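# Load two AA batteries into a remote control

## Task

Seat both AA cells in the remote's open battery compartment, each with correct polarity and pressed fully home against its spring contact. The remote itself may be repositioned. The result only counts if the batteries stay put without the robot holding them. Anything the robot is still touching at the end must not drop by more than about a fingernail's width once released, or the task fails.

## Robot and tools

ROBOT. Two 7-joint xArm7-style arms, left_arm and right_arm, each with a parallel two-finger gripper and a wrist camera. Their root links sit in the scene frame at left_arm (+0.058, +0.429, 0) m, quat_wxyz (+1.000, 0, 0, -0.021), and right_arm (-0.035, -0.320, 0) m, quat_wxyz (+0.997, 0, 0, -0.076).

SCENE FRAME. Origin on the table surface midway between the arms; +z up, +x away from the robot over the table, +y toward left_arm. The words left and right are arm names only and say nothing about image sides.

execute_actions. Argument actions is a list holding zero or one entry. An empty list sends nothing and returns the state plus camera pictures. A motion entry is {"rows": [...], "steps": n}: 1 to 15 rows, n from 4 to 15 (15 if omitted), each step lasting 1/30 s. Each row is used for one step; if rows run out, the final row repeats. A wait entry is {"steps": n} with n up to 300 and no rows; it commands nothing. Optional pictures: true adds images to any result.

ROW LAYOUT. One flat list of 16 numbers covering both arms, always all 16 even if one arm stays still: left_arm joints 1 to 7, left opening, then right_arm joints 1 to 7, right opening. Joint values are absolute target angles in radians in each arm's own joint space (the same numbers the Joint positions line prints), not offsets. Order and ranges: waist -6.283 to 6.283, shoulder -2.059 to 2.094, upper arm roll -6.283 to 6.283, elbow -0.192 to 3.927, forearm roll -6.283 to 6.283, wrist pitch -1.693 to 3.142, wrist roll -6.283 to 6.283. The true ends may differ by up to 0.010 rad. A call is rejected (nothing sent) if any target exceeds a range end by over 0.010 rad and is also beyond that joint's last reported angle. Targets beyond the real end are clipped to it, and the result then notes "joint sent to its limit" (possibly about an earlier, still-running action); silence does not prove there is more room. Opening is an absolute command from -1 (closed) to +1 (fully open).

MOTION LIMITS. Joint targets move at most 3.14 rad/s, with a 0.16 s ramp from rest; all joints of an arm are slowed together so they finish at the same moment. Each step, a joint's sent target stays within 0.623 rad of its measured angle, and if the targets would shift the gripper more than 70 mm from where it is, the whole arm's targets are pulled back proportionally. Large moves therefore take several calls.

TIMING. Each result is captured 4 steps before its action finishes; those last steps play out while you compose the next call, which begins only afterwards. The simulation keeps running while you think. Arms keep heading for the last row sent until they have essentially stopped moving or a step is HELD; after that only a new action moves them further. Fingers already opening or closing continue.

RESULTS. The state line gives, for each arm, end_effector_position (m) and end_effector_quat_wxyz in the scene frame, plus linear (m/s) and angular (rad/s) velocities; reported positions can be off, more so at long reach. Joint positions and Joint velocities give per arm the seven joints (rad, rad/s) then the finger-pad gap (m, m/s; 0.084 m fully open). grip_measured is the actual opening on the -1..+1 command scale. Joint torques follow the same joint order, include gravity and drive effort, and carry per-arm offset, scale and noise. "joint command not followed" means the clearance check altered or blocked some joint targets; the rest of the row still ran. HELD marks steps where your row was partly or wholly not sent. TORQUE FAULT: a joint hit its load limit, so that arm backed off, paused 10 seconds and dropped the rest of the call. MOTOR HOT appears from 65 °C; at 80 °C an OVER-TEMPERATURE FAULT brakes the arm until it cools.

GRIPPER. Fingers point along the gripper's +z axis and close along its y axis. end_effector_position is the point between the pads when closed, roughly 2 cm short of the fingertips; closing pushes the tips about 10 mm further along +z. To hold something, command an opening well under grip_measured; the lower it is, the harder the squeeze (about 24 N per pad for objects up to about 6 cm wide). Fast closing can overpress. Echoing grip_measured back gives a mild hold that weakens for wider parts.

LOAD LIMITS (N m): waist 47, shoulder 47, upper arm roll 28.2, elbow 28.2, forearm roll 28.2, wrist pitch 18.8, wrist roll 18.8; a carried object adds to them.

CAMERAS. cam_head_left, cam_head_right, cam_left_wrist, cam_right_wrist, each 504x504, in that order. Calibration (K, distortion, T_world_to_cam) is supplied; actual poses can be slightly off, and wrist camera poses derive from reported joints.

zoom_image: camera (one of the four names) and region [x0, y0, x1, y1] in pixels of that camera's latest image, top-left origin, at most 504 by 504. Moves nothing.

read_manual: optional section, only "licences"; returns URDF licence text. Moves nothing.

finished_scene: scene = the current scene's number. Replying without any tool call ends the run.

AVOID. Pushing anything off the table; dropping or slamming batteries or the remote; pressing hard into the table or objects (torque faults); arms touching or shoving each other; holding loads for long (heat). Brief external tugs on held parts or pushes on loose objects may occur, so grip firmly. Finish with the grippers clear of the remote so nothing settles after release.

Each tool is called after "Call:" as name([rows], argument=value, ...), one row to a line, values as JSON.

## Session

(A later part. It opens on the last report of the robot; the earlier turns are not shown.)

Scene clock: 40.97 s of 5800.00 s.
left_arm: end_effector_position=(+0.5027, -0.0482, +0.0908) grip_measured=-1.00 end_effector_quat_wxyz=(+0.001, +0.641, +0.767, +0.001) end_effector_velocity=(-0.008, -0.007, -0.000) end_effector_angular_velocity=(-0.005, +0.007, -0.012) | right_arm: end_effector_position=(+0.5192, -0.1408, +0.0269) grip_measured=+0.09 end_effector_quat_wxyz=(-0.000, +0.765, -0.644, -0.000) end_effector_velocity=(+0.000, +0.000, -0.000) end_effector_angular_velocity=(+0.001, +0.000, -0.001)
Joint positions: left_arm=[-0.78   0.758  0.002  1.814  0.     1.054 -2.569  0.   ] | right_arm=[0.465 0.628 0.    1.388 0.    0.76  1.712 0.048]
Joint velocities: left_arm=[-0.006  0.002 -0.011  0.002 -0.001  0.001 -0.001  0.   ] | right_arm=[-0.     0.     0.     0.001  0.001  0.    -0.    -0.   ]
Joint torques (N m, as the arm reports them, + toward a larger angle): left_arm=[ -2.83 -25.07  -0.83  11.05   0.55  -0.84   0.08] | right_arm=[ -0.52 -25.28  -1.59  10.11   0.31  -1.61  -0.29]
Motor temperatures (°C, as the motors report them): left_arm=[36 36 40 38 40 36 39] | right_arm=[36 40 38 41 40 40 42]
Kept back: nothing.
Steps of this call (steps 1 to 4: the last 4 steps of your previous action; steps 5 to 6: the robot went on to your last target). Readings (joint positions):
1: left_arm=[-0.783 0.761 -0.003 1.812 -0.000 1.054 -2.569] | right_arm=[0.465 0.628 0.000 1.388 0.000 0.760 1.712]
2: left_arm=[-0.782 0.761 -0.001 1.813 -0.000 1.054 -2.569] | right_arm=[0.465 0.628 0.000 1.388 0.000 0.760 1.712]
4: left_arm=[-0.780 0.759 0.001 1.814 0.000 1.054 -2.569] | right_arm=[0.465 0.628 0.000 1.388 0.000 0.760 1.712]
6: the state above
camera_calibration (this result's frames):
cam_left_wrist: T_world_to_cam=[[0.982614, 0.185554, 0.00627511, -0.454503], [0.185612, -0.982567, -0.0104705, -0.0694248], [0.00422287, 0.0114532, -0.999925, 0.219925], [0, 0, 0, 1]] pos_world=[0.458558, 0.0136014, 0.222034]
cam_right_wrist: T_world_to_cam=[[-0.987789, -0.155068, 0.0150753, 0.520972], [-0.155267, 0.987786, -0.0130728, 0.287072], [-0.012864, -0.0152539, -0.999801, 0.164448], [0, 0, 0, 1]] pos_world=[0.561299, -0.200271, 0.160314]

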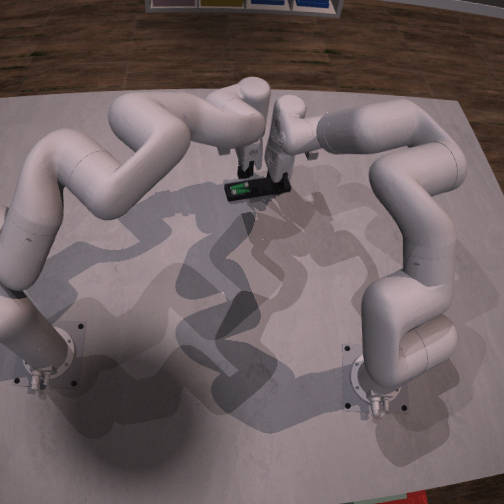

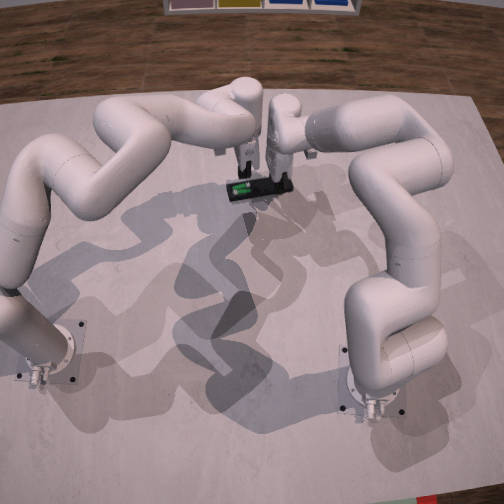

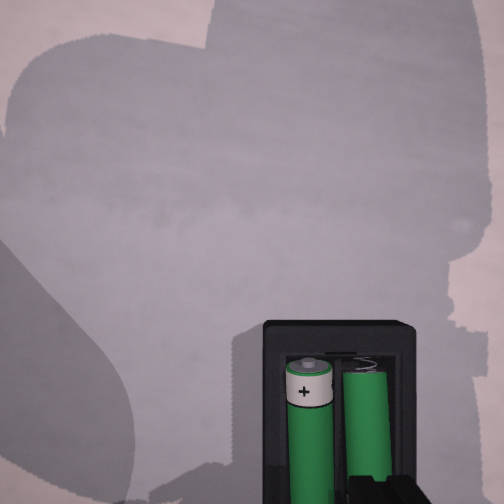

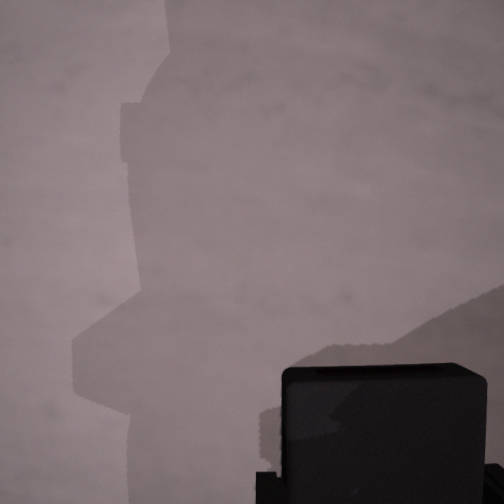

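Call:
execute_actions([
  {"rows":[[-0.7818,0.762,0,1.812,0,1.051,-2.57,-1,0.465,0.628,0,1.388,0,0.760,1.712,-0.15],[-0.7827,0.768,0,1.808,0,1.040,-2.5709,-1,0.465,0.628,0,1.388,0,0.760,1.712,-0.15],[-0.7827,0.777,0,1.8045,0,1.0275,-2.5709,-1,0.465,0.628,0,1.388,0,0.760,1.712,-0.15],[-0.7827,0.7869,0,1.8009,0,1.014,-2.5709,-1,0.465,0.628,0,1.388,0,0.760,1.712,-0.15],[-0.7827,0.7928,0,1.7991,0,1.0063,-2.5709,-1,0.465,0.628,0,1.388,0,0.760,1.712,-0.15],[-0.7827,0.7987,0,1.7972,0,0.9985,-2.5709,-1,0.465,0.628,0,1.388,0,0.760,1.712,-0.15],[-0.7827,0.8046,0,1.7954,0,0.9908,-2.5709,-1,0.465,0.628,0,1.388,0,0.760,1.712,-0.15],[-0.7827,0.809,0,1.794,0,0.985,-2.5709,-1,0.465,0.628,0,1.388,0,0.760,1.712,-0.15],[-0.7827,0.8134,0,1.7926,0,0.9792,-2.5709,-1,0.465,0.628,0,1.388,0,0.760,1.712,-0.15],[-0.7827,0.8163,0,1.7917,0,0.9754,-2.5709,-1,0.465,0.628,0,1.388,0,0.760,1.712,-0.15],[-0.7827,0.8192,0,1.7908,0,0.9716,-2.5709,-1,0.465,0.628,0,1.388,0,0.760,1.712,-0.15],[-0.7827,0.8214,0,1.7901,0,0.9687,-2.5709,-1,0.465,0.628,0,1.388,0,0.760,1.712,-0.15],[-0.7827,0.8236,0,1.7894,0,0.9658,-2.5709,-1,0.465,0.628,0,1.388,0,0.760,1.712,-0.15],[-0.7827,0.8251,0,1.7889,0,0.9638,-2.5709,-1,0.465,0.628,0,1.388,0,0.760,1.712,-0.15],[-0.7827,0.8266,0,1.7884,0,0.9618,-2.5709,-1,0.465,0.628,0,1.388,0,0.760,1.712,-0.15]],"steps":15},
])

Call:
execute_actions([
  {"rows":[[-0.7827,0.8266,0,1.7884,0,0.9618,-2.5709,-1,0.465,0.628,0,1.388,0,0.760,1.712,-0.15],[-0.7827,0.8266,0,1.7884,0,0.9618,-2.5709,-1,0.465,0.628,0,1.388,0,0.760,1.712,-0.15],[-0.7827,0.8276,0,1.7881,0,0.9605,-2.5709,-1,0.465,0.628,0,1.388,0,0.760,1.712,-0.15],[-0.7827,0.8286,0,1.7878,0,0.9592,-2.5709,-1,0.465,0.628,0,1.388,0,0.760,1.712,-0.15],[-0.7827,0.8296,0,1.7875,0,0.9579,-2.5709,-1,0.465,0.628,0,1.388,0,0.760,1.712,-0.15],[-0.7827,0.8306,0,1.7872,0,0.9566,-2.5709,-1,0.465,0.628,0,1.388,0,0.760,1.712,-0.15],[-0.7827,0.8316,0,1.7869,0,0.9553,-2.5709,-1,0.465,0.628,0,1.388,0,0.760,1.712,-0.15],[-0.7827,0.8325,0,1.7866,0,0.9541,-2.5709,-1,0.465,0.628,0,1.388,0,0.760,1.712,-0.15]],"steps":15},
], pictures=true)

Scene clock: 42.13 s of 5800.00 s.
left_arm: end_effector_position=(+0.4997, -0.0492, +0.0497) grip_measured=-1.00 end_effector_quat_wxyz=(-0.003, +0.642, +0.766, +0.000) end_effector_velocity=(+0.007, -0.006, -0.058) end_effector_angular_velocity=(-0.022, -0.025, -0.001) | right_arm: end_effector_position=(+0.5192, -0.1409, +0.0269) grip_measured=+0.09 end_effector_quat_wxyz=(-0.000, +0.765, -0.644, -0.000) end_effector_velocity=(-0.000, +0.001, +0.000) end_effector_angular_velocity=(+0.000, +0.000, +0.002)
Joint positions: left_arm=[-0.783  0.815  0.     1.79  -0.     0.981 -2.571  0.   ] | right_arm=[0.465 0.628 0.    1.388 0.    0.76  1.712 0.048]
Joint velocities: left_arm=[-0.     0.095  0.002 -0.018  0.002 -0.147  0.001  0.   ] | right_arm=[ 0.001 -0.    -0.     0.     0.     0.    -0.001 -0.   ]
Joint torques (N m, as the arm reports them, + toward a larger angle): left_arm=[ -2.35 -27.86  -0.26  12.31   0.8   -0.68   0.14] | right_arm=[ -0.44 -25.38  -1.58  10.25   0.28  -1.7   -0.33]
Motor temperatures (°C, as the motors report them): left_arm=[36 36 40 38 40 36 39] | right_arm=[36 40 38 41 40 40 42]
Steps of this call (steps 1 to 15: the robot went on to your last target; steps 16 to 24: nothing new was sent; steps 25 to 35: the first 11 steps of this action). Readings (joint positions):
25: left_arm=[-0.781 0.760 0.000 1.814 -0.000 1.054 -2.569] | right_arm=[0.465 0.628 0.000 1.388 0.000 0.760 1.712]
26: left_arm=[-0.781 0.761 0.000 1.814 0.000 1.052 -2.570] | right_arm=[0.465 0.628 0.000 1.388 0.000 0.760 1.712]
28: left_arm=[-0.782 0.767 0.000 1.810 0.000 1.038 -2.571] | right_arm=[0.465 0.628 0.000 1.388 0.000 0.760 1.712]
32: left_arm=[-0.783 0.800 -0.000 1.796 -0.000 1.000 -2.571] | right_arm=[0.465 0.628 0.000 1.388 0.000 0.760 1.712]
35: the state above

Scene clock: 42.63 s of 5800.00 s.
left_arm: end_effector_position=(+0.5018, -0.0529, +0.0446) grip_measured=-1.00 end_effector_quat_wxyz=(+0.004, +0.643, +0.766, -0.001) end_effector_velocity=(+0.001, +0.001, -0.004) end_effector_angular_velocity=(+0.000, -0.002, +0.001) | right_arm: end_effector_position=(+0.5198, -0.1422, +0.0269) grip_measured=+0.09 end_effector_quat_wxyz=(-0.000, +0.764, -0.645, +0.001) end_effector_velocity=(+0.000, -0.001, +0.000) end_effector_angular_velocity=(+0.000, -0.001, -0.003)
Joint positions: left_arm=[-0.783  0.826 -0.001  1.791 -0.     0.955 -2.571  0.   ] | right_arm=[ 0.464  0.628 -0.002  1.388 -0.     0.759  1.712  0.048]
Joint velocities: left_arm=[ 0.001  0.006  0.    -0.003  0.002 -0.01  -0.001  0.   ] | right_arm=[-0.001  0.    -0.     0.     0.    -0.001  0.002 -0.   ]
Joint torques (N m, as the arm reports them, + toward a larger angle): left_arm=[  0.91 -13.14   1.76   6.09   1.06  -1.47  -0.04] | right_arm=[  4.2  -26.36   2.59   9.59   0.53  -0.59  -0.74]
Motor temperatures (°C, as the motors report them): left_arm=[36 36 40 38 40 36 39] | right_arm=[36 40 38 41 40 40 42]
Steps of this call (steps 1 to 4: the last 4 steps of your previous action; steps 5 to 15: the first 11 steps of this action). Readings (joint positions):
5: left_arm=[-0.783 0.822 -0.000 1.791 -0.000 0.964 -2.571] | right_arm=[0.465 0.628 -0.001 1.388 -0.000 0.760 1.712]
6: left_arm=[-0.783 0.823 -0.001 1.791 -0.000 0.963 -2.571] | right_arm=[0.464 0.628 -0.001 1.388 0.000 0.760 1.712]
8: left_arm=[-0.783 0.823 -0.001 1.791 -0.000 0.962 -2.571] | right_arm=[0.464 0.628 -0.001 1.388 -0.000 0.760 1.712]
12: left_arm=[-0.783 0.825 -0.001 1.791 -0.000 0.958 -2.571] | right_arm=[0.464 0.628 -0.001 1.388 -0.000 0.760 1.712]
15: the state above
camera_calibration (this result's frames):
cam_left_wrist: T_world_to_cam=[[0.983246, 0.182066, 0.00894865, -0.453047], [0.182095, -0.983277, -0.00264344, -0.0730025], [0.00831772, 0.00422866, -0.999956, 0.171295], [0, 0, 0, 1]] pos_world=[0.457325, 0.00997817, 0.175149]
cam_right_wrist: T_world_to_cam=[[-0.988157, -0.152784, 0.0142635, 0.521961], [-0.152981, 0.988131, -0.0139228, 0.287347], [-0.011967, -0.01594, -0.999801, 0.163836], [0, 0, 0, 1]] pos_world=[0.561699, -0.201578, 0.160359]

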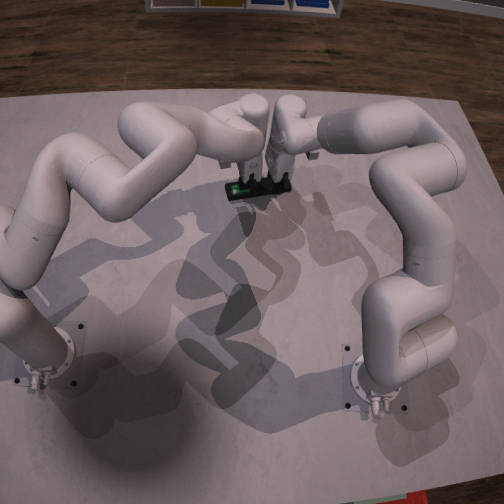

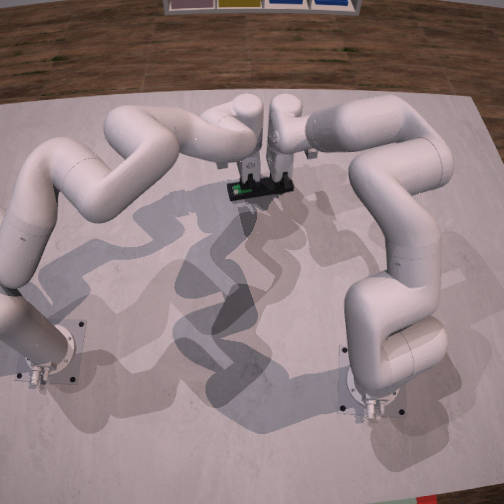

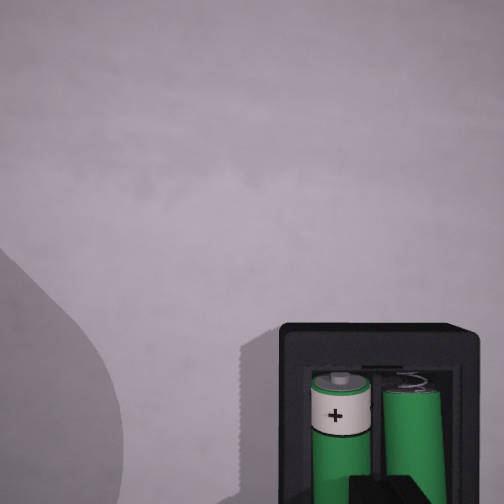

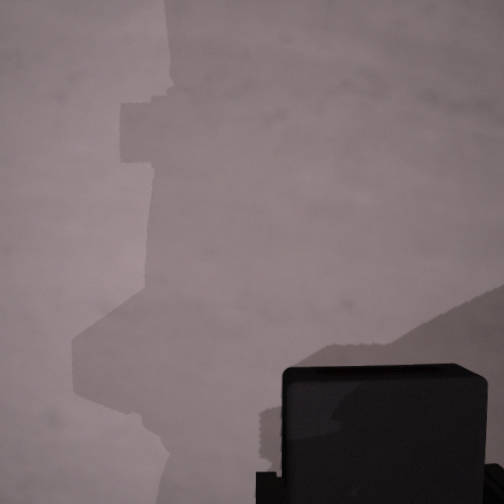

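Call:
execute_actions(actions=[])

Scene clock: 43.23 s of 5800.00 s.
left_arm: end_effector_position=(+0.5017, -0.0524, +0.0441) grip_measured=-1.00 end_effector_quat_wxyz=(+0.004, +0.643, +0.766, -0.001) end_effector_velocity=(+0.000, +0.001, +0.000) end_effector_angular_velocity=(+0.002, -0.001, -0.002) | right_arm: end_effector_position=(+0.5196, -0.1417, +0.0269) grip_measured=+0.08 end_effector_quat_wxyz=(+0.000, +0.765, -0.644, +0.000) end_effector_velocity=(-0.001, +0.001, -0.000) end_effector_angular_velocity=(+0.001, +0.002, -0.001)
Joint positions: left_arm=[-0.783  0.825 -0.001  1.787 -0.     0.953 -2.571  0.   ] | right_arm=[ 0.464  0.628 -0.001  1.388 -0.     0.76   1.712  0.048]
Joint velocities: left_arm=[-0.    -0.001  0.001 -0.001  0.002  0.001  0.001  0.   ] | right_arm=[ 0.    -0.001  0.001 -0.002  0.001  0.001  0.002 -0.   ]
Joint torques (N m, as the arm reports them, + toward a larger angle): left_arm=[  3.2  -10.91   3.28   4.06   1.37  -0.6   -0.07] | right_arm=[  7.72 -27.11   6.22   9.22   0.99   0.39  -0.78]
Motor temperatures (°C, as the motors report them): left_arm=[36 36 40 38 40 36 39] | right_arm=[36 40 38 41 40 40 42]
Kept back: nothing.
Steps of this call (steps 1 to 4: the last 4 steps of your previous action; steps 5 to 15: the robot went on to your last target; steps 16 to 18: nothing new was sent). Readings (joint positions):
1: left_arm=[-0.783 0.827 -0.001 1.791 -0.000 0.955 -2.571] | right_arm=[0.464 0.628 -0.001 1.388 -0.000 0.759 1.712]
2: left_arm=[-0.783 0.827 -0.001 1.791 -0.000 0.955 -2.571] | right_arm=[0.464 0.628 -0.001 1.388 -0.000 0.759 1.712]
4: left_arm=[-0.783 0.827 -0.001 1.790 -0.000 0.954 -2.571] | right_arm=[0.464 0.628 -0.001 1.388 -0.000 0.759 1.712]
8: left_arm=[-0.783 0.826 -0.001 1.789 -0.000 0.954 -2.571] | right_arm=[0.464 0.628 -0.001 1.388 -0.000 0.759 1.712]
18: the state above
All arms were judged still, so your last target was given up. Only a new action makes them travel on or press farther. Fingers that are still opening or closing keep moving.
camera_calibration (this result's frames):
cam_left_wrist: T_world_to_cam=[[0.983158, 0.182534, 0.00906926, -0.452969], [0.182567, -0.983189, -0.00287192, -0.0726374], [0.00839258, 0.0044793, -0.999955, 0.170817], [0, 0, 0, 1]] pos_world=[0.457167, 0.010501, 0.174708]
cam_right_wrist: T_world_to_cam=[[-0.987978, -0.153908, 0.0145634, 0.521533], [-0.154108, 0.987958, -0.0137583, 0.287456], [-0.0122705, -0.0158373, -0.999799, 0.164019], [0, 0, 0, 1]] pos_world=[0.561575, -0.201129, 0.160346]

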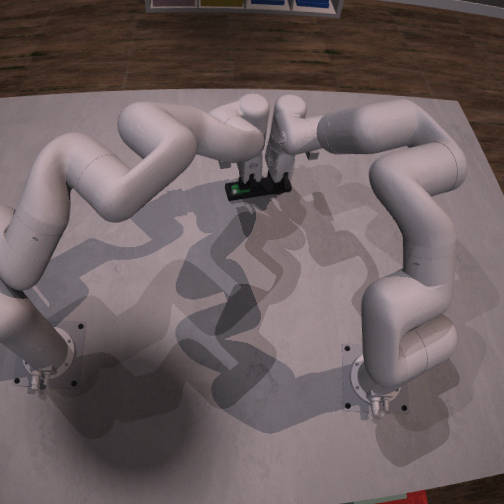

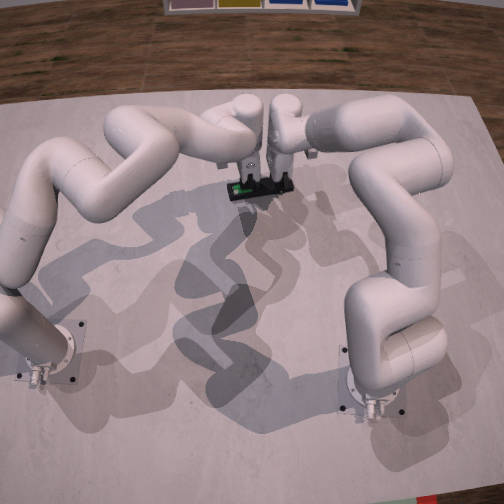

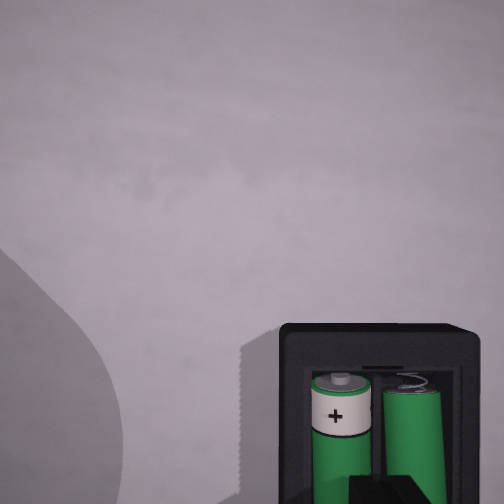

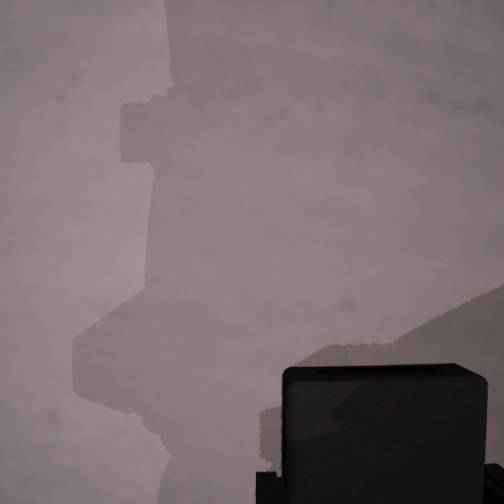

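Call:
execute_actions([
  {"rows":[[-0.7827,0.80,0,1.796,0,0.996,-2.5709,-1,0.465,0.628,0,1.388,0,0.760,1.712,-0.15],[-0.7827,0.787,0,1.801,0,1.014,-2.5709,-1,0.465,0.628,0,1.388,0,0.760,1.712,-0.15],[-0.7827,0.76,0,1.8145,0,1.0545,-2.5709,-1,0.465,0.628,0,1.388,0,0.760,1.712,-0.15],[-0.7827,0.7165,0,1.8876,0,1.171,-2.5709,-1,0.465,0.628,0,1.388,0,0.760,1.712,-0.15]],"steps":15},
], pictures=true)

Call:
execute_actions(actions=[])

Scene clock: 44.07 s of 5800.00 s.
left_arm: end_effector_position=(+0.5054, -0.0537, +0.1487) grip_measured=-1.00 end_effector_quat_wxyz=(+0.010, +0.642, +0.767, -0.001) end_effector_velocity=(-0.034, -0.001, -0.016) end_effector_angular_velocity=(+0.052, +0.075, -0.033) | right_arm: end_effector_position=(+0.5183, -0.1392, +0.0269) grip_measured=+0.09 end_effector_quat_wxyz=(+0.000, +0.766, -0.643, -0.001) end_effector_velocity=(+0.008, -0.019, -0.000) end_effector_angular_velocity=(-0.010, -0.010, -0.032)
Joint positions: left_arm=[-0.782  0.709  0.001  1.895  0.     1.167 -2.571  0.   ] | right_arm=[0.466 0.628 0.002 1.388 0.    0.761 1.712 0.048]
Joint velocities: left_arm=[-0.017  0.006 -0.023 -0.015 -0.005  0.069  0.     0.   ] | right_arm=[-0.012  0.002 -0.021  0.003 -0.001 -0.006  0.003  0.   ]
Joint torques (N m, as the arm reports them, + toward a larger angle): left_arm=[ -0.74 -14.48   0.6    5.77   0.55  -0.22   0.12] | right_arm=[  0.78 -25.39  -0.52  10.18   0.46  -1.56  -0.37]
Motor temperatures (°C, as the motors report them): left_arm=[36 36 40 38 40 36 39] | right_arm=[36 40 38 41 40 40 42]
Steps of this call (steps 1 to 14: nothing new was sent; steps 15 to 25: the first 11 steps of this action). Readings (joint positions):
15: left_arm=[-0.783 0.825 -0.000 1.787 -0.000 0.954 -2.571] | right_arm=[0.465 0.628 -0.001 1.388 -0.000 0.760 1.712]
16: left_arm=[-0.783 0.822 -0.000 1.787 -0.000 0.961 -2.571] | right_arm=[0.465 0.628 0.000 1.388 0.000 0.760 1.712]
18: left_arm=[-0.782 0.803 0.002 1.786 0.001 1.009 -2.571] | right_arm=[0.467 0.627 0.005 1.387 0.000 0.762 1.711]
22: left_arm=[-0.780 0.734 0.004 1.865 0.001 1.143 -2.571] | right_arm=[0.468 0.627 0.005 1.387 0.000 0.762 1.711]
25: the state above
camera_calibration (this result's frames):
cam_left_wrist: T_world_to_cam=[[0.982642, 0.18483, 0.0158936, -0.457953], [0.184772, -0.982768, 0.00504648, -0.0765598], [0.0165525, -0.0020222, -0.999861, 0.270831], [0, 0, 0, 1]] pos_world=[0.459667, 0.00995066, 0.278458]
cam_right_wrist: T_world_to_cam=[[-0.987329, -0.157867, 0.0160892, 0.519739], [-0.158066, 0.987356, -0.0119722, 0.286656], [-0.0139958, -0.0143636, -0.999799, 0.165209], [0, 0, 0, 1]] pos_world=[0.560776, -0.198609, 0.160246]

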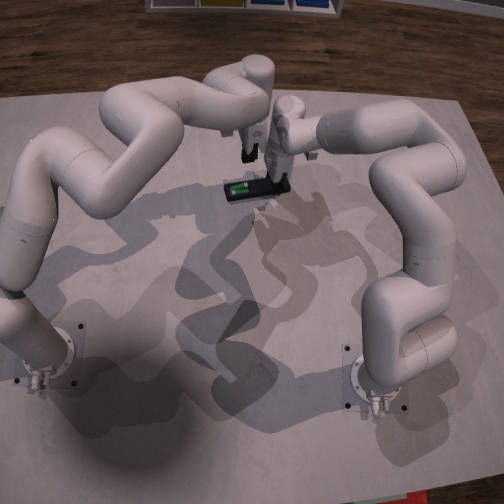

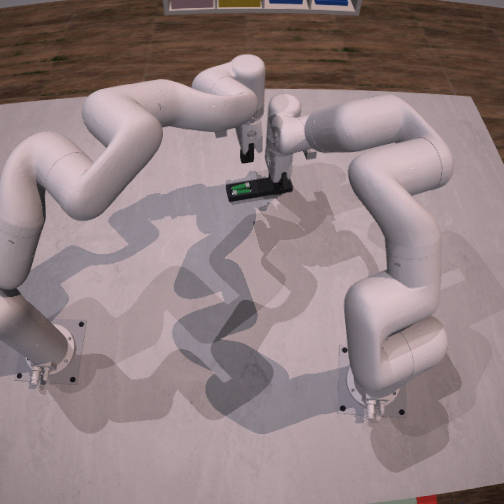

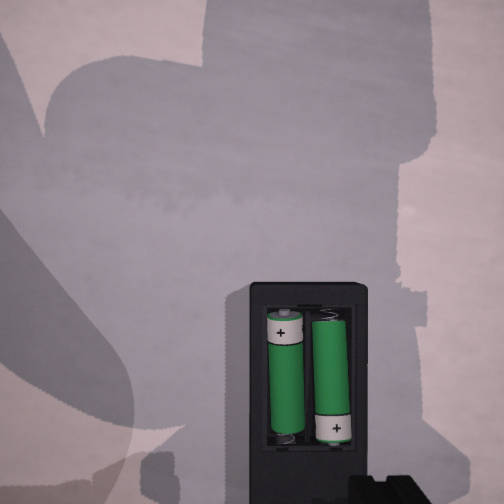

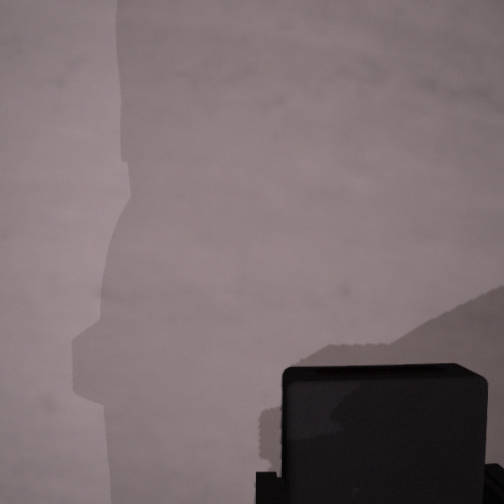

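Scene clock: 44.20 s of 5800.00 s.
left_arm: end_effector_position=(+0.4999, -0.0493, +0.1344) grip_measured=-1.00 end_effector_quat_wxyz=(-0.006, +0.642, +0.767, +0.001) end_effector_velocity=(-0.015, +0.019, -0.056) end_effector_angular_velocity=(+0.084, +0.075, +0.003) | right_arm: end_effector_position=(+0.5188, -0.1403, +0.0269) grip_measured=+0.09 end_effector_quat_wxyz=(+0.000, +0.765, -0.644, -0.000) end_effector_velocity=(+0.001, -0.002, +0.000) end_effector_angular_velocity=(-0.001, -0.002, -0.002)
Joint positions: left_arm=[-0.783  0.721  0.     1.882  0.     1.172 -2.571  0.   ] | right_arm=[0.465 0.628 0.001 1.388 0.    0.76  1.712 0.048]
Joint velocities: left_arm=[ 0.     0.057  0.003 -0.044 -0.001  0.011 -0.     0.   ] | right_arm=[-0.001  0.001 -0.002  0.001 -0.002 -0.002  0.001  0.   ]
Joint torques (N m, as the arm reports them, + toward a larger angle): left_arm=[ -1.65 -30.38   0.12  13.81   0.49  -1.04   0.22] | right_arm=[ -0.16 -25.22  -1.22  10.18   0.38  -1.58  -0.34]
Motor temperatures (°C, as the motors report them): left_arm=[36 36 40 38 40 36 39] | right_arm=[36 40 38 41 40 40 42]
Kept back: nothing.
Steps of this call (steps 1 to 4: the last 4 steps of your previous action). Readings (joint positions):
1: left_arm=[-0.782 0.711 0.000 1.892 0.000 1.169 -2.571] | right_arm=[0.466 0.628 0.001 1.388 0.000 0.761 1.712]
2: left_arm=[-0.783 0.715 0.000 1.888 0.000 1.170 -2.571] | right_arm=[0.466 0.628 0.001 1.388 0.000 0.761 1.712]
4: the state above
camera_calibration (this result's frames):
cam_left_wrist: T_world_to_cam=[[0.983032, 0.183429, -0.00121807, -0.451156], [0.183365, -0.98283, -0.0205663, -0.0670171], [-0.0049696, 0.019994, -0.999788, 0.268481], [0, 0, 0, 1]] pos_world=[0.457124, 0.0115205, 0.266496]
cam_right_wrist: T_world_to_cam=[[-0.987629, -0.156046, 0.0154738, 0.520521], [-0.156246, 0.987637, -0.0126584, 0.286914], [-0.0133072, -0.0149195, -0.9998, 0.164753], [0, 0, 0, 1]] pos_world=[0.561103, -0.199684, 0.160297]

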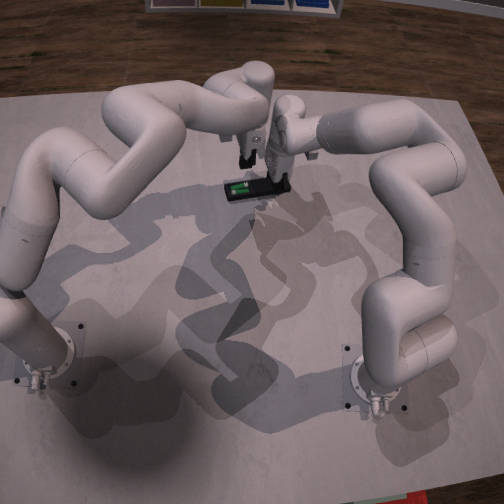

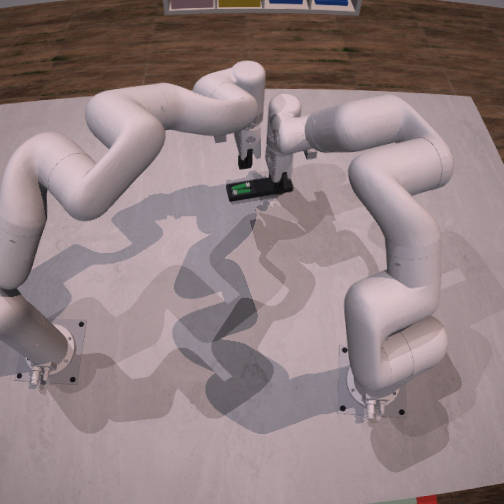

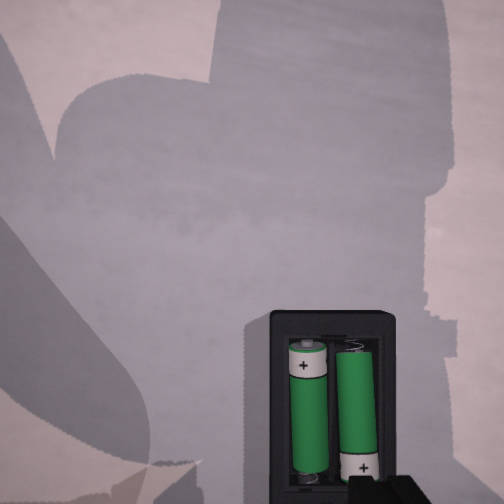

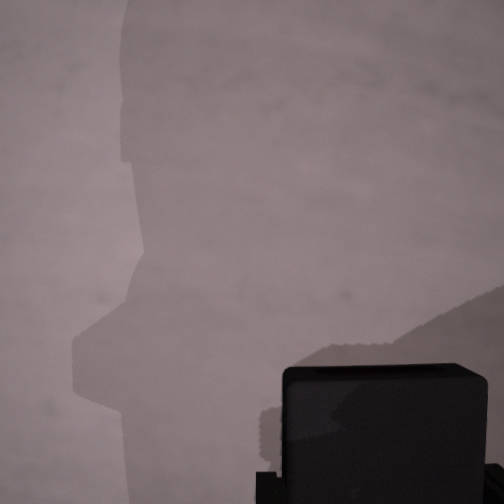

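Call:
zoom_image(camera="cam_left_wrist", region=[250,300,420,504])

Call:
zoom_image(camera="cam_head_left", region=[215,165,275,210])

Region (250, 300, 420, 504) of cam_left_wrist's 504x504 image, scaled by 2.471, with more detail than that image has.

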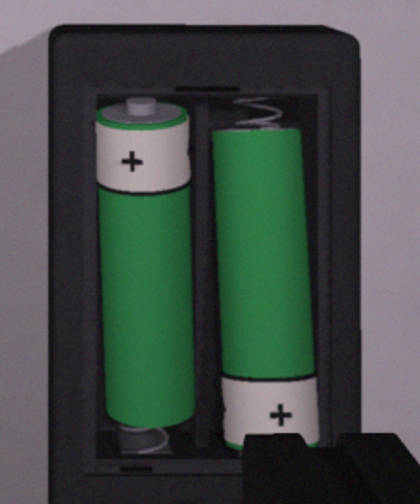

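Region (215, 165, 275, 210) of cam_head_left's 504x504 image, scaled by 8.400, with more detail than that image has; it fills the top 378 rows of this view, and the rest is white.

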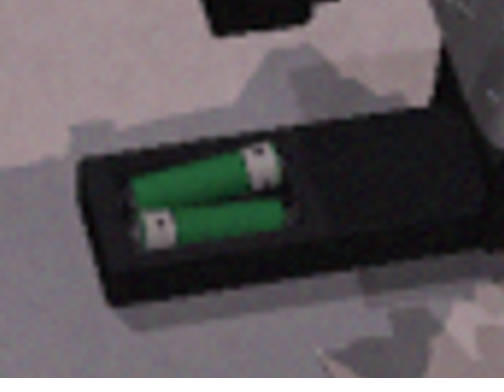

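Call:
execute_actions([
  {"rows":[[-0.7751,0.790,0,1.83,0,1.04,-2.5633,-1,0.465,0.628,0,1.388,0,0.760,1.712,-0.15],[-0.7751,0.8157,0,1.815,0,0.9993,-2.5633,-1,0.465,0.628,0,1.388,0,0.760,1.712,-0.15],[-0.7751,0.8157,0,1.815,0,0.9993,-2.5633,-1,0.465,0.628,0,1.388,0,0.760,1.712,-0.15],[-0.7751,0.8157,0,1.815,0,0.9993,-2.5633,-1,0.465,0.628,0,1.388,0,0.760,1.712,-0.15],[-0.7751,0.8157,0,1.815,0,0.9993,-2.5633,-1,0.465,0.628,0,1.388,0,0.760,1.712,-0.15],[-0.7751,0.8157,0,1.815,0,0.9993,-2.5633,-1,0.465,0.628,0,1.388,0,0.760,1.712,-0.15],[-0.7751,0.8157,0,1.815,0,0.9993,-2.5633,-1,0.465,0.628,0,1.388,0,0.760,1.712,-0.15],[-0.7751,0.8157,0,1.815,0,0.9993,-2.5633,-1,0.465,0.628,0,1.388,0,0.760,1.712,-0.15],[-0.7751,0.822,0,1.8137,0,0.992,-2.5633,-1,0.465,0.628,0,1.388,0,0.760,1.712,-0.15],[-0.7751,0.8279,0,1.8124,0,0.9845,-2.5633,-1,0.465,0.628,0,1.388,0,0.760,1.712,-0.15],[-0.7751,0.8325,0,1.8113,0,0.979,-2.5633,-1,0.465,0.628,0,1.388,0,0.760,1.712,-0.15],[-0.7751,0.837,0,1.8103,0,0.973,-2.5633,-1,0.465,0.628,0,1.388,0,0.760,1.712,-0.15],[-0.7751,0.8416,0,1.8092,0,0.9676,-2.5633,-1,0.465,0.628,0,1.388,0,0.760,1.712,-0.15]],"steps":15},
])

Call:
execute_actions([
  {"rows":[[-0.7751,0.8416,0,1.8092,0,0.9676,-2.5633,-1,0.465,0.628,0,1.388,0,0.760,1.712,-0.15],[-0.7739,0.8372,0,1.8013,0,0.9641,-2.5621,-1,0.465,0.628,0,1.388,0,0.760,1.712,-0.15],[-0.7727,0.8327,0,1.7933,0,0.9606,-2.5609,-1,0.465,0.628,0,1.388,0,0.760,1.712,-0.15],[-0.7715,0.8283,0,1.7854,0,0.9571,-2.5597,-1,0.465,0.628,0,1.388,0,0.760,1.712,-0.15],[-0.7703,0.8238,0,1.7774,0,0.9536,-2.5585,-1,0.465,0.628,0,1.388,0,0.760,1.712,-0.15],[-0.7691,0.8194,0,1.7695,0,0.9501,-2.5573,-1,0.465,0.628,0,1.388,0,0.760,1.712,-0.15]],"steps":15},
], pictures=true)

Scene clock: 46.13 s of 5800.00 s.
left_arm: end_effector_position=(+0.5061, -0.0491, +0.0528) grip_measured=-1.00 end_effector_quat_wxyz=(-0.001, +0.642, +0.766, +0.000) end_effector_velocity=(+0.054, -0.065, +0.042) end_effector_angular_velocity=(-0.211, -0.196, -0.008) | right_arm: end_effector_position=(+0.5193, -0.1413, +0.0269) grip_measured=+0.09 end_effector_quat_wxyz=(+0.000, +0.765, -0.644, +0.000) end_effector_velocity=(-0.000, +0.000, +0.000) end_effector_angular_velocity=(-0.000, -0.001, +0.002)
Joint positions: left_arm=[-0.775  0.824 -0.     1.814 -0.     0.991 -2.563  0.   ] | right_arm=[ 0.465  0.628 -0.001  1.388 -0.     0.76   1.712  0.048]
Joint velocities: left_arm=[-0.005  0.02  -0.004  0.095  0.002 -0.212  0.     0.   ] | right_arm=[ 0.    -0.001  0.    -0.001 -0.001 -0.001 -0.    -0.   ]
Joint torques (N m, as the arm reports them, + toward a larger angle): left_arm=[ -1.34 -20.93   0.31   8.69   0.61  -0.3    0.11] | right_arm=[  0.23 -25.42  -0.7   10.12   0.35  -1.25  -0.37]
Motor temperatures (°C, as the motors report them): left_arm=[36 36 40 38 40 36 39] | right_arm=[36 40 38 41 40 40 42]
Steps of this call (steps 1 to 15: the robot went on to your last target; steps 16 to 47: nothing new was sent; steps 48 to 58: the first 11 steps of this action). Readings (joint positions):
48: left_arm=[-0.783 0.717 -0.000 1.887 -0.000 1.171 -2.571] | right_arm=[0.465 0.628 -0.000 1.388 0.000 0.760 1.712]
49: left_arm=[-0.782 0.719 -0.000 1.886 -0.000 1.163 -2.570] | right_arm=[0.465 0.628 -0.000 1.388 0.000 0.760 1.712]
51: left_arm=[-0.780 0.744 -0.001 1.868 0.000 1.099 -2.567] | right_arm=[0.465 0.628 -0.000 1.388 0.000 0.760 1.712]
55: left_arm=[-0.774 0.826 0.001 1.804 -0.000 1.007 -2.564] | right_arm=[0.465 0.628 0.000 1.388 0.000 0.760 1.712]
58: the state above

Scene clock: 46.63 s of 5800.00 s.
left_arm: end_effector_position=(+0.5058, -0.0437, +0.0431) grip_measured=-1.00 end_effector_quat_wxyz=(+0.002, +0.643, +0.766, -0.000) end_effector_velocity=(-0.000, -0.000, -0.001) end_effector_angular_velocity=(+0.001, -0.002, -0.002) | right_arm: end_effector_position=(+0.5192, -0.1409, +0.0269) grip_measured=+0.09 end_effector_quat_wxyz=(+0.000, +0.765, -0.644, +0.000) end_effector_velocity=(-0.000, -0.000, -0.000) end_effector_angular_velocity=(+0.000, +0.001, +0.000)
Joint positions: left_arm=[-0.769  0.817 -0.     1.772 -0.     0.95  -2.557  0.   ] | right_arm=[ 0.465  0.628 -0.     1.388 -0.     0.76   1.712  0.048]
Joint velocities: left_arm=[-0.002  0.001  0.002 -0.     0.001 -0.003  0.001  0.   ] | right_arm=[-0.     0.    -0.    -0.     0.001  0.    -0.001  0.   ]
Joint torques (N m, as the arm reports them, + toward a larger angle): left_arm=[ -0.18 -20.47   0.99   7.45   0.92   0.28   0.05] | right_arm=[  0.65 -25.5   -0.42  10.13   0.44  -1.33  -0.47]
Motor temperatures (°C, as the motors report them): left_arm=[36 36 40 38 40 36 39] | right_arm=[36 40 38 41 40 40 42]
Steps of this call (steps 1 to 4: the last 4 steps of your previous action; steps 5 to 15: the first 11 steps of this action). Readings (joint positions):
5: left_arm=[-0.775 0.839 0.000 1.811 0.000 0.968 -2.563] | right_arm=[0.465 0.628 -0.000 1.388 -0.000 0.760 1.712]
6: left_arm=[-0.775 0.839 0.000 1.811 0.000 0.967 -2.563] | right_arm=[0.465 0.628 -0.000 1.388 -0.000 0.760 1.712]
8: left_arm=[-0.774 0.835 -0.000 1.803 -0.000 0.963 -2.562] | right_arm=[0.465 0.628 -0.000 1.388 -0.000 0.760 1.712]
12: left_arm=[-0.770 0.819 -0.001 1.775 -0.000 0.951 -2.558] | right_arm=[0.465 0.628 -0.000 1.388 -0.000 0.760 1.712]
15: the state above
camera_calibration (this result's frames):
cam_left_wrist: T_world_to_cam=[[0.983138, 0.182743, 0.006755, -0.458556], [0.182788, -0.983129, -0.00678116, -0.0647853], [0.00540183, 0.00790154, -0.999954, 0.171391], [0, 0, 0, 1]] pos_world=[0.46174, 0.0187513, 0.174041]
cam_right_wrist: T_world_to_cam=[[-0.987799, -0.155007, 0.0150667, 0.520991], [-0.155206, 0.987795, -0.0130915, 0.287072], [-0.0128536, -0.0152702, -0.999801, 0.164435], [0, 0, 0, 1]] pos_world=[0.561303, -0.200301, 0.160311]

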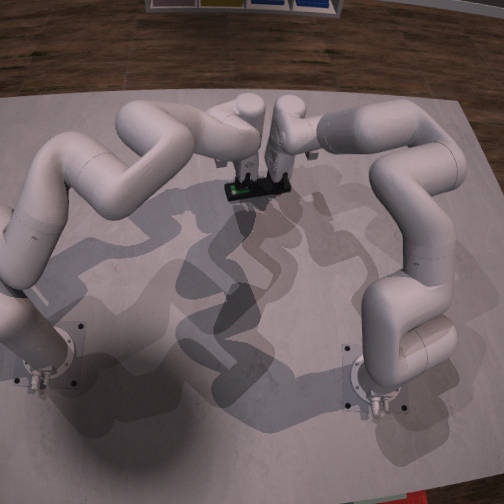

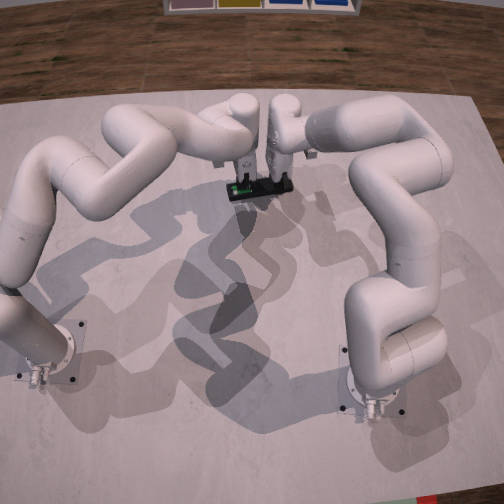

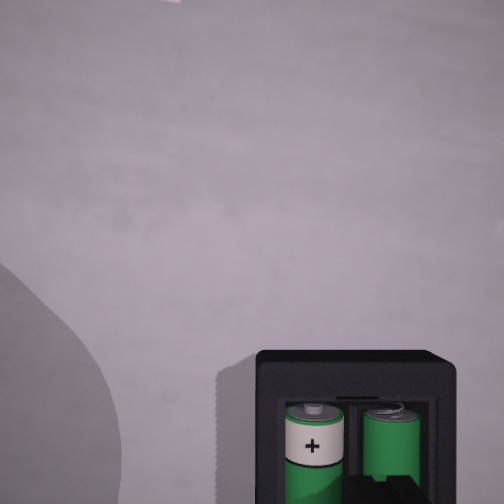

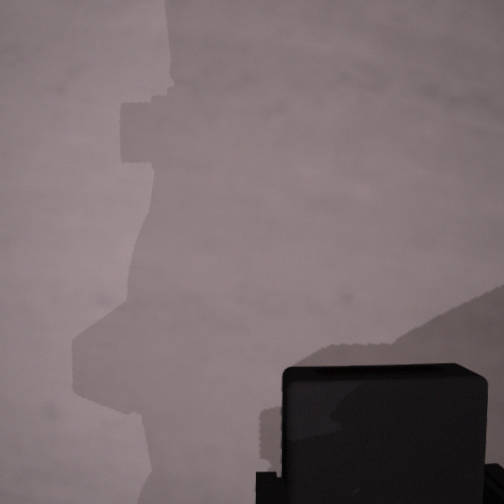

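Call:
execute_actions([
  {"rows":[[-0.7691,0.821,0,1.7693,0,0.948,-2.5573,-1,0.465,0.628,0,1.388,0,0.760,1.712,-0.15],[-0.7691,0.8225,0,1.7691,0,0.9462,-2.5573,-1,0.465,0.628,0,1.388,0,0.760,1.712,-0.15],[-0.7691,0.824,0,1.7689,0,0.9443,-2.5573,-1,0.465,0.628,0,1.388,0,0.760,1.712,-0.15],[-0.7691,0.8255,0,1.7687,0,0.9424,-2.5573,-1,0.465,0.628,0,1.388,0,0.760,1.712,-0.15],[-0.7691,0.827,0,1.7685,0,0.9405,-2.5573,-1,0.465,0.628,0,1.388,0,0.760,1.712,-0.15]],"steps":13},
])

Scene clock: 47.13 s of 5800.00 s.
left_arm: end_effector_position=(+0.5071, -0.0442, +0.0419) grip_measured=-1.00 end_effector_quat_wxyz=(+0.005, +0.642, +0.766, -0.000) end_effector_velocity=(-0.000, +0.001, -0.000) end_effector_angular_velocity=(-0.004, -0.003, +0.001) | right_arm: end_effector_position=(+0.5198, -0.1417, +0.0269) grip_measured=+0.09 end_effector_quat_wxyz=(-0.000, +0.764, -0.645, +0.000) end_effector_velocity=(-0.000, +0.001, -0.000) end_effector_angular_velocity=(-0.000, +0.000, +0.003)
Joint positions: left_arm=[-0.769  0.82   0.     1.771  0.     0.942 -2.557  0.   ] | right_arm=[ 0.464  0.628 -0.001  1.389  0.     0.759  1.713  0.048]
Joint velocities: left_arm=[ 0.001 -0.006  0.    -0.014 -0.001 -0.012  0.     0.   ] | right_arm=[ 0.002 -0.     0.    -0.    -0.001  0.    -0.001 -0.   ]
Joint torques (N m, as the arm reports them, + toward a larger angle): left_arm=[  0.2  -10.7    1.02   4.18   0.84  -0.89   0.01] | right_arm=[  2.84 -26.38   1.38   9.54   0.1   -0.35  -0.93]
Motor temperatures (°C, as the motors report them): left_arm=[36 36 40 38 40 36 39] | right_arm=[36 40 38 41 40 40 42]
Steps of this call (steps 1 to 4: the last 4 steps of your previous action; steps 5 to 6: the robot went on to your last target; steps 7 to 15: the first 9 steps of this action). Readings (joint positions):
7: left_arm=[-0.769 0.818 -0.000 1.771 -0.000 0.949 -2.557] | right_arm=[0.465 0.628 -0.000 1.388 -0.000 0.760 1.712]
8: left_arm=[-0.769 0.818 -0.000 1.771 -0.000 0.949 -2.557] | right_arm=[0.465 0.628 -0.000 1.388 -0.000 0.760 1.712]
10: left_arm=[-0.769 0.819 -0.000 1.771 -0.000 0.948 -2.557] | right_arm=[0.465 0.628 -0.000 1.388 -0.000 0.760 1.712]
14: left_arm=[-0.769 0.820 0.000 1.772 0.000 0.942 -2.557] | right_arm=[0.464 0.628 -0.001 1.389 0.000 0.759 1.713]
15: the state above

Call:
execute_actions([
  {"rows":[[-0.7691,0.8194,0,1.7695,0,0.9501,-2.5573,-1,0.465,0.628,0,1.388,0,0.760,1.712,-0.15],[-0.7711,0.8161,0,1.7637,0,0.9475,-2.5593,-1,0.465,0.628,0,1.388,0,0.760,1.712,-0.15],[-0.7731,0.8128,0,1.7578,0,0.945,-2.5613,-1,0.465,0.628,0,1.388,0,0.760,1.712,-0.15],[-0.7751,0.8096,0,1.752,0,0.9424,-2.5633,-1,0.465,0.628,0,1.388,0,0.760,1.712,-0.15],[-0.7771,0.8063,0,1.7461,0,0.9398,-2.5653,-1,0.465,0.628,0,1.388,0,0.760,1.712,-0.15],[-0.7771,0.8063,0,1.7461,0,0.9398,-2.5653,-1,0.465,0.628,0,1.388,0,0.760,1.712,-0.15],[-0.7771,0.8078,0,1.7459,0,0.9379,-2.5653,-1,0.465,0.628,0,1.388,0,0.760,1.712,-0.15],[-0.7771,0.8093,0,1.7457,0,0.936,-2.5653,-1,0.465,0.628,0,1.388,0,0.760,1.712,-0.15],[-0.7771,0.8108,0,1.7455,0,0.9341,-2.5653,-1,0.465,0.628,0,1.388,0,0.760,1.712,-0.15],[-0.7771,0.8123,0,1.7453,0,0.9322,-2.5653,-1,0.465,0.628,0,1.388,0,0.760,1.712,-0.15],[-0.7771,0.8138,0,1.7452,0,0.9303,-2.5653,-1,0.465,0.628,0,1.388,0,0.760,1.712,-0.15]],"steps":15},
])

Call:
execute_actions([
  {"steps":8},
], pictures=true)

Scene clock: 48.03 s of 5800.00 s.
left_arm: end_effector_position=(+0.5014, -0.0429, +0.0416) grip_measured=-1.00 end_effector_quat_wxyz=(+0.003, +0.641, +0.767, +0.001) end_effector_velocity=(+0.001, -0.003, -0.002) end_effector_angular_velocity=(-0.015, -0.007, +0.002) | right_arm: end_effector_position=(+0.5181, -0.1396, +0.0269) grip_measured=+0.09 end_effector_quat_wxyz=(+0.000, +0.766, -0.643, -0.001) end_effector_velocity=(+0.001, -0.002, -0.002) end_effector_angular_velocity=(-0.001, -0.001, -0.006)
Joint positions: left_arm=[-0.776  0.806  0.002  1.746  0.     0.935 -2.565  0.   ] | right_arm=[ 0.466  0.627  0.002  1.387 -0.     0.762  1.711  0.048]
Joint velocities: left_arm=[ 0.001  0.002 -0.002 -0.007 -0.005 -0.025  0.     0.   ] | right_arm=[-0.001  0.004 -0.002 -0.001  0.001 -0.005  0.002 -0.   ]
Joint torques (N m, as the arm reports them, + toward a larger angle): left_arm=[-4.71 -9.29 -1.82  3.58  0.15 -0.71  0.21] | right_arm=[  0.19 -24.75  -0.52  10.75   0.66  -2.17  -0.18]
Motor temperatures (°C, as the motors report them): left_arm=[36 36 40 38 40 36 39] | right_arm=[36 40 38 41 40 40 42]
Steps of this call (steps 1 to 4: the last 4 steps of your previous action; steps 5 to 15: the robot went on to your last target; step 16: nothing new was sent; steps 17 to 27: the first 11 steps of this action). Readings (joint positions):
17: left_arm=[-0.769 0.819 -0.000 1.769 -0.000 0.940 -2.557] | right_arm=[0.465 0.628 -0.001 1.388 -0.000 0.760 1.712]
18: left_arm=[-0.769 0.818 -0.000 1.769 -0.000 0.943 -2.557] | right_arm=[0.465 0.628 -0.000 1.388 -0.000 0.760 1.712]
20: left_arm=[-0.771 0.813 0.001 1.761 0.000 0.944 -2.560] | right_arm=[0.465 0.627 0.001 1.387 -0.000 0.761 1.711]
24: left_arm=[-0.776 0.806 0.002 1.747 0.001 0.938 -2.565] | right_arm=[0.466 0.627 0.002 1.387 -0.000 0.762 1.711]
27: the state above

Scene clock: 48.30 s of 5800.00 s.
left_arm: end_effector_position=(+0.5017, -0.0436, +0.0417) grip_measured=-1.00 end_effector_quat_wxyz=(+0.004, +0.642, +0.767, +0.000) end_effector_velocity=(-0.001, -0.002, -0.000) end_effector_angular_velocity=(-0.003, -0.002, -0.002) | right_arm: end_effector_position=(+0.5187, -0.1403, +0.0269) grip_measured=+0.09 end_effector_quat_wxyz=(+0.000, +0.765, -0.644, -0.000) end_effector_velocity=(+0.001, -0.002, +0.000) end_effector_angular_velocity=(-0.001, -0.002, -0.003)
Joint positions: left_arm=[-0.776  0.806  0.002  1.745  0.     0.931 -2.565  0.   ] | right_arm=[0.465 0.628 0.001 1.388 0.    0.761 1.712 0.048]
Joint velocities: left_arm=[-0.001  0.    -0.001 -0.002 -0.    -0.006  0.     0.   ] | right_arm=[-0.001  0.    -0.001  0.    -0.001 -0.002  0.001  0.   ]
Joint torques (N m, as the arm reports them, + toward a larger angle): left_arm=[ -7.23 -10.54  -3.69   3.32  -0.28  -0.28   0.08] | right_arm=[ -0.04 -24.72  -1.14  10.69   0.51  -2.48  -0.24]
Motor temperatures (°C, as the motors report them): left_arm=[36 36 40 38 40 36 39] | right_arm=[36 40 38 41 40 40 42]
Kept back: nothing.
Steps of this call (steps 1 to 4: the last 4 steps of your previous action; steps 5 to 8: the robot went on to your last target). Readings (joint positions):
1: left_arm=[-0.776 0.806 0.002 1.746 0.000 0.934 -2.565] | right_arm=[0.466 0.627 0.001 1.387 -0.000 0.761 1.711]
2: left_arm=[-0.776 0.806 0.002 1.746 0.000 0.933 -2.565] | right_arm=[0.466 0.628 0.001 1.387 0.000 0.761 1.712]
4: left_arm=[-0.776 0.806 0.002 1.746 0.000 0.932 -2.565] | right_arm=[0.466 0.628 0.001 1.388 0.000 0.761 1.712]
8: the state above
camera_calibration (this result's frames):
cam_left_wrist: T_world_to_cam=[[0.982657, 0.185128, 0.0106632, -0.454322], [0.185181, -0.982695, -0.00424578, -0.0652932], [0.00969262, 0.00614676, -0.999934, 0.167761], [0, 0, 0, 1]] pos_world=[0.456907, 0.0189132, 0.172317]
cam_right_wrist: T_world_to_cam=[[-0.987615, -0.156092, 0.0158932, 0.520367], [-0.156299, 0.987628, -0.0127119, 0.286926], [-0.0137123, -0.0150385, -0.999793, 0.16489], [0, 0, 0, 1]] pos_world=[0.561029, -0.199672, 0.160233]

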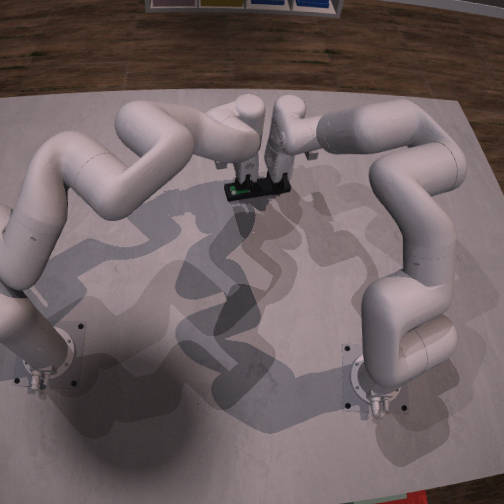

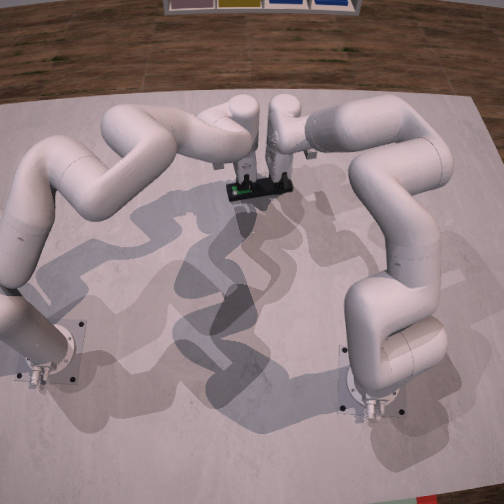

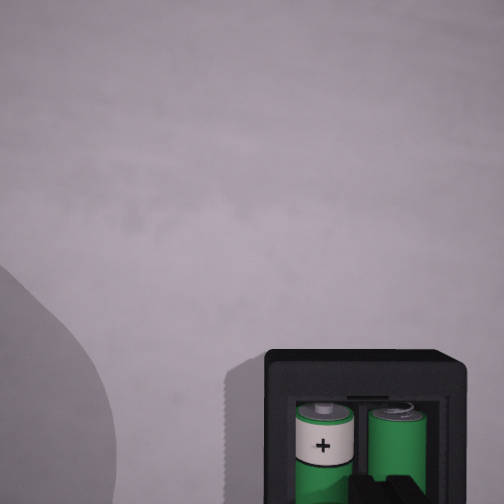

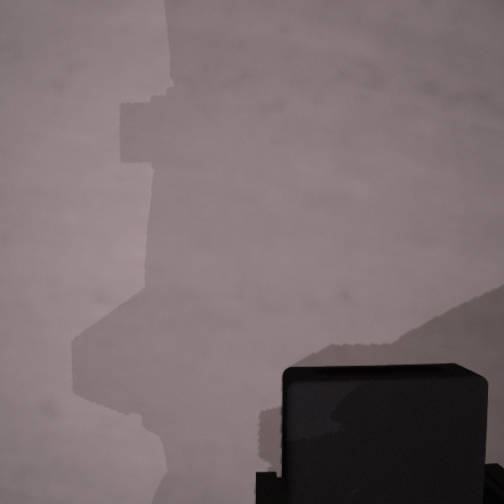

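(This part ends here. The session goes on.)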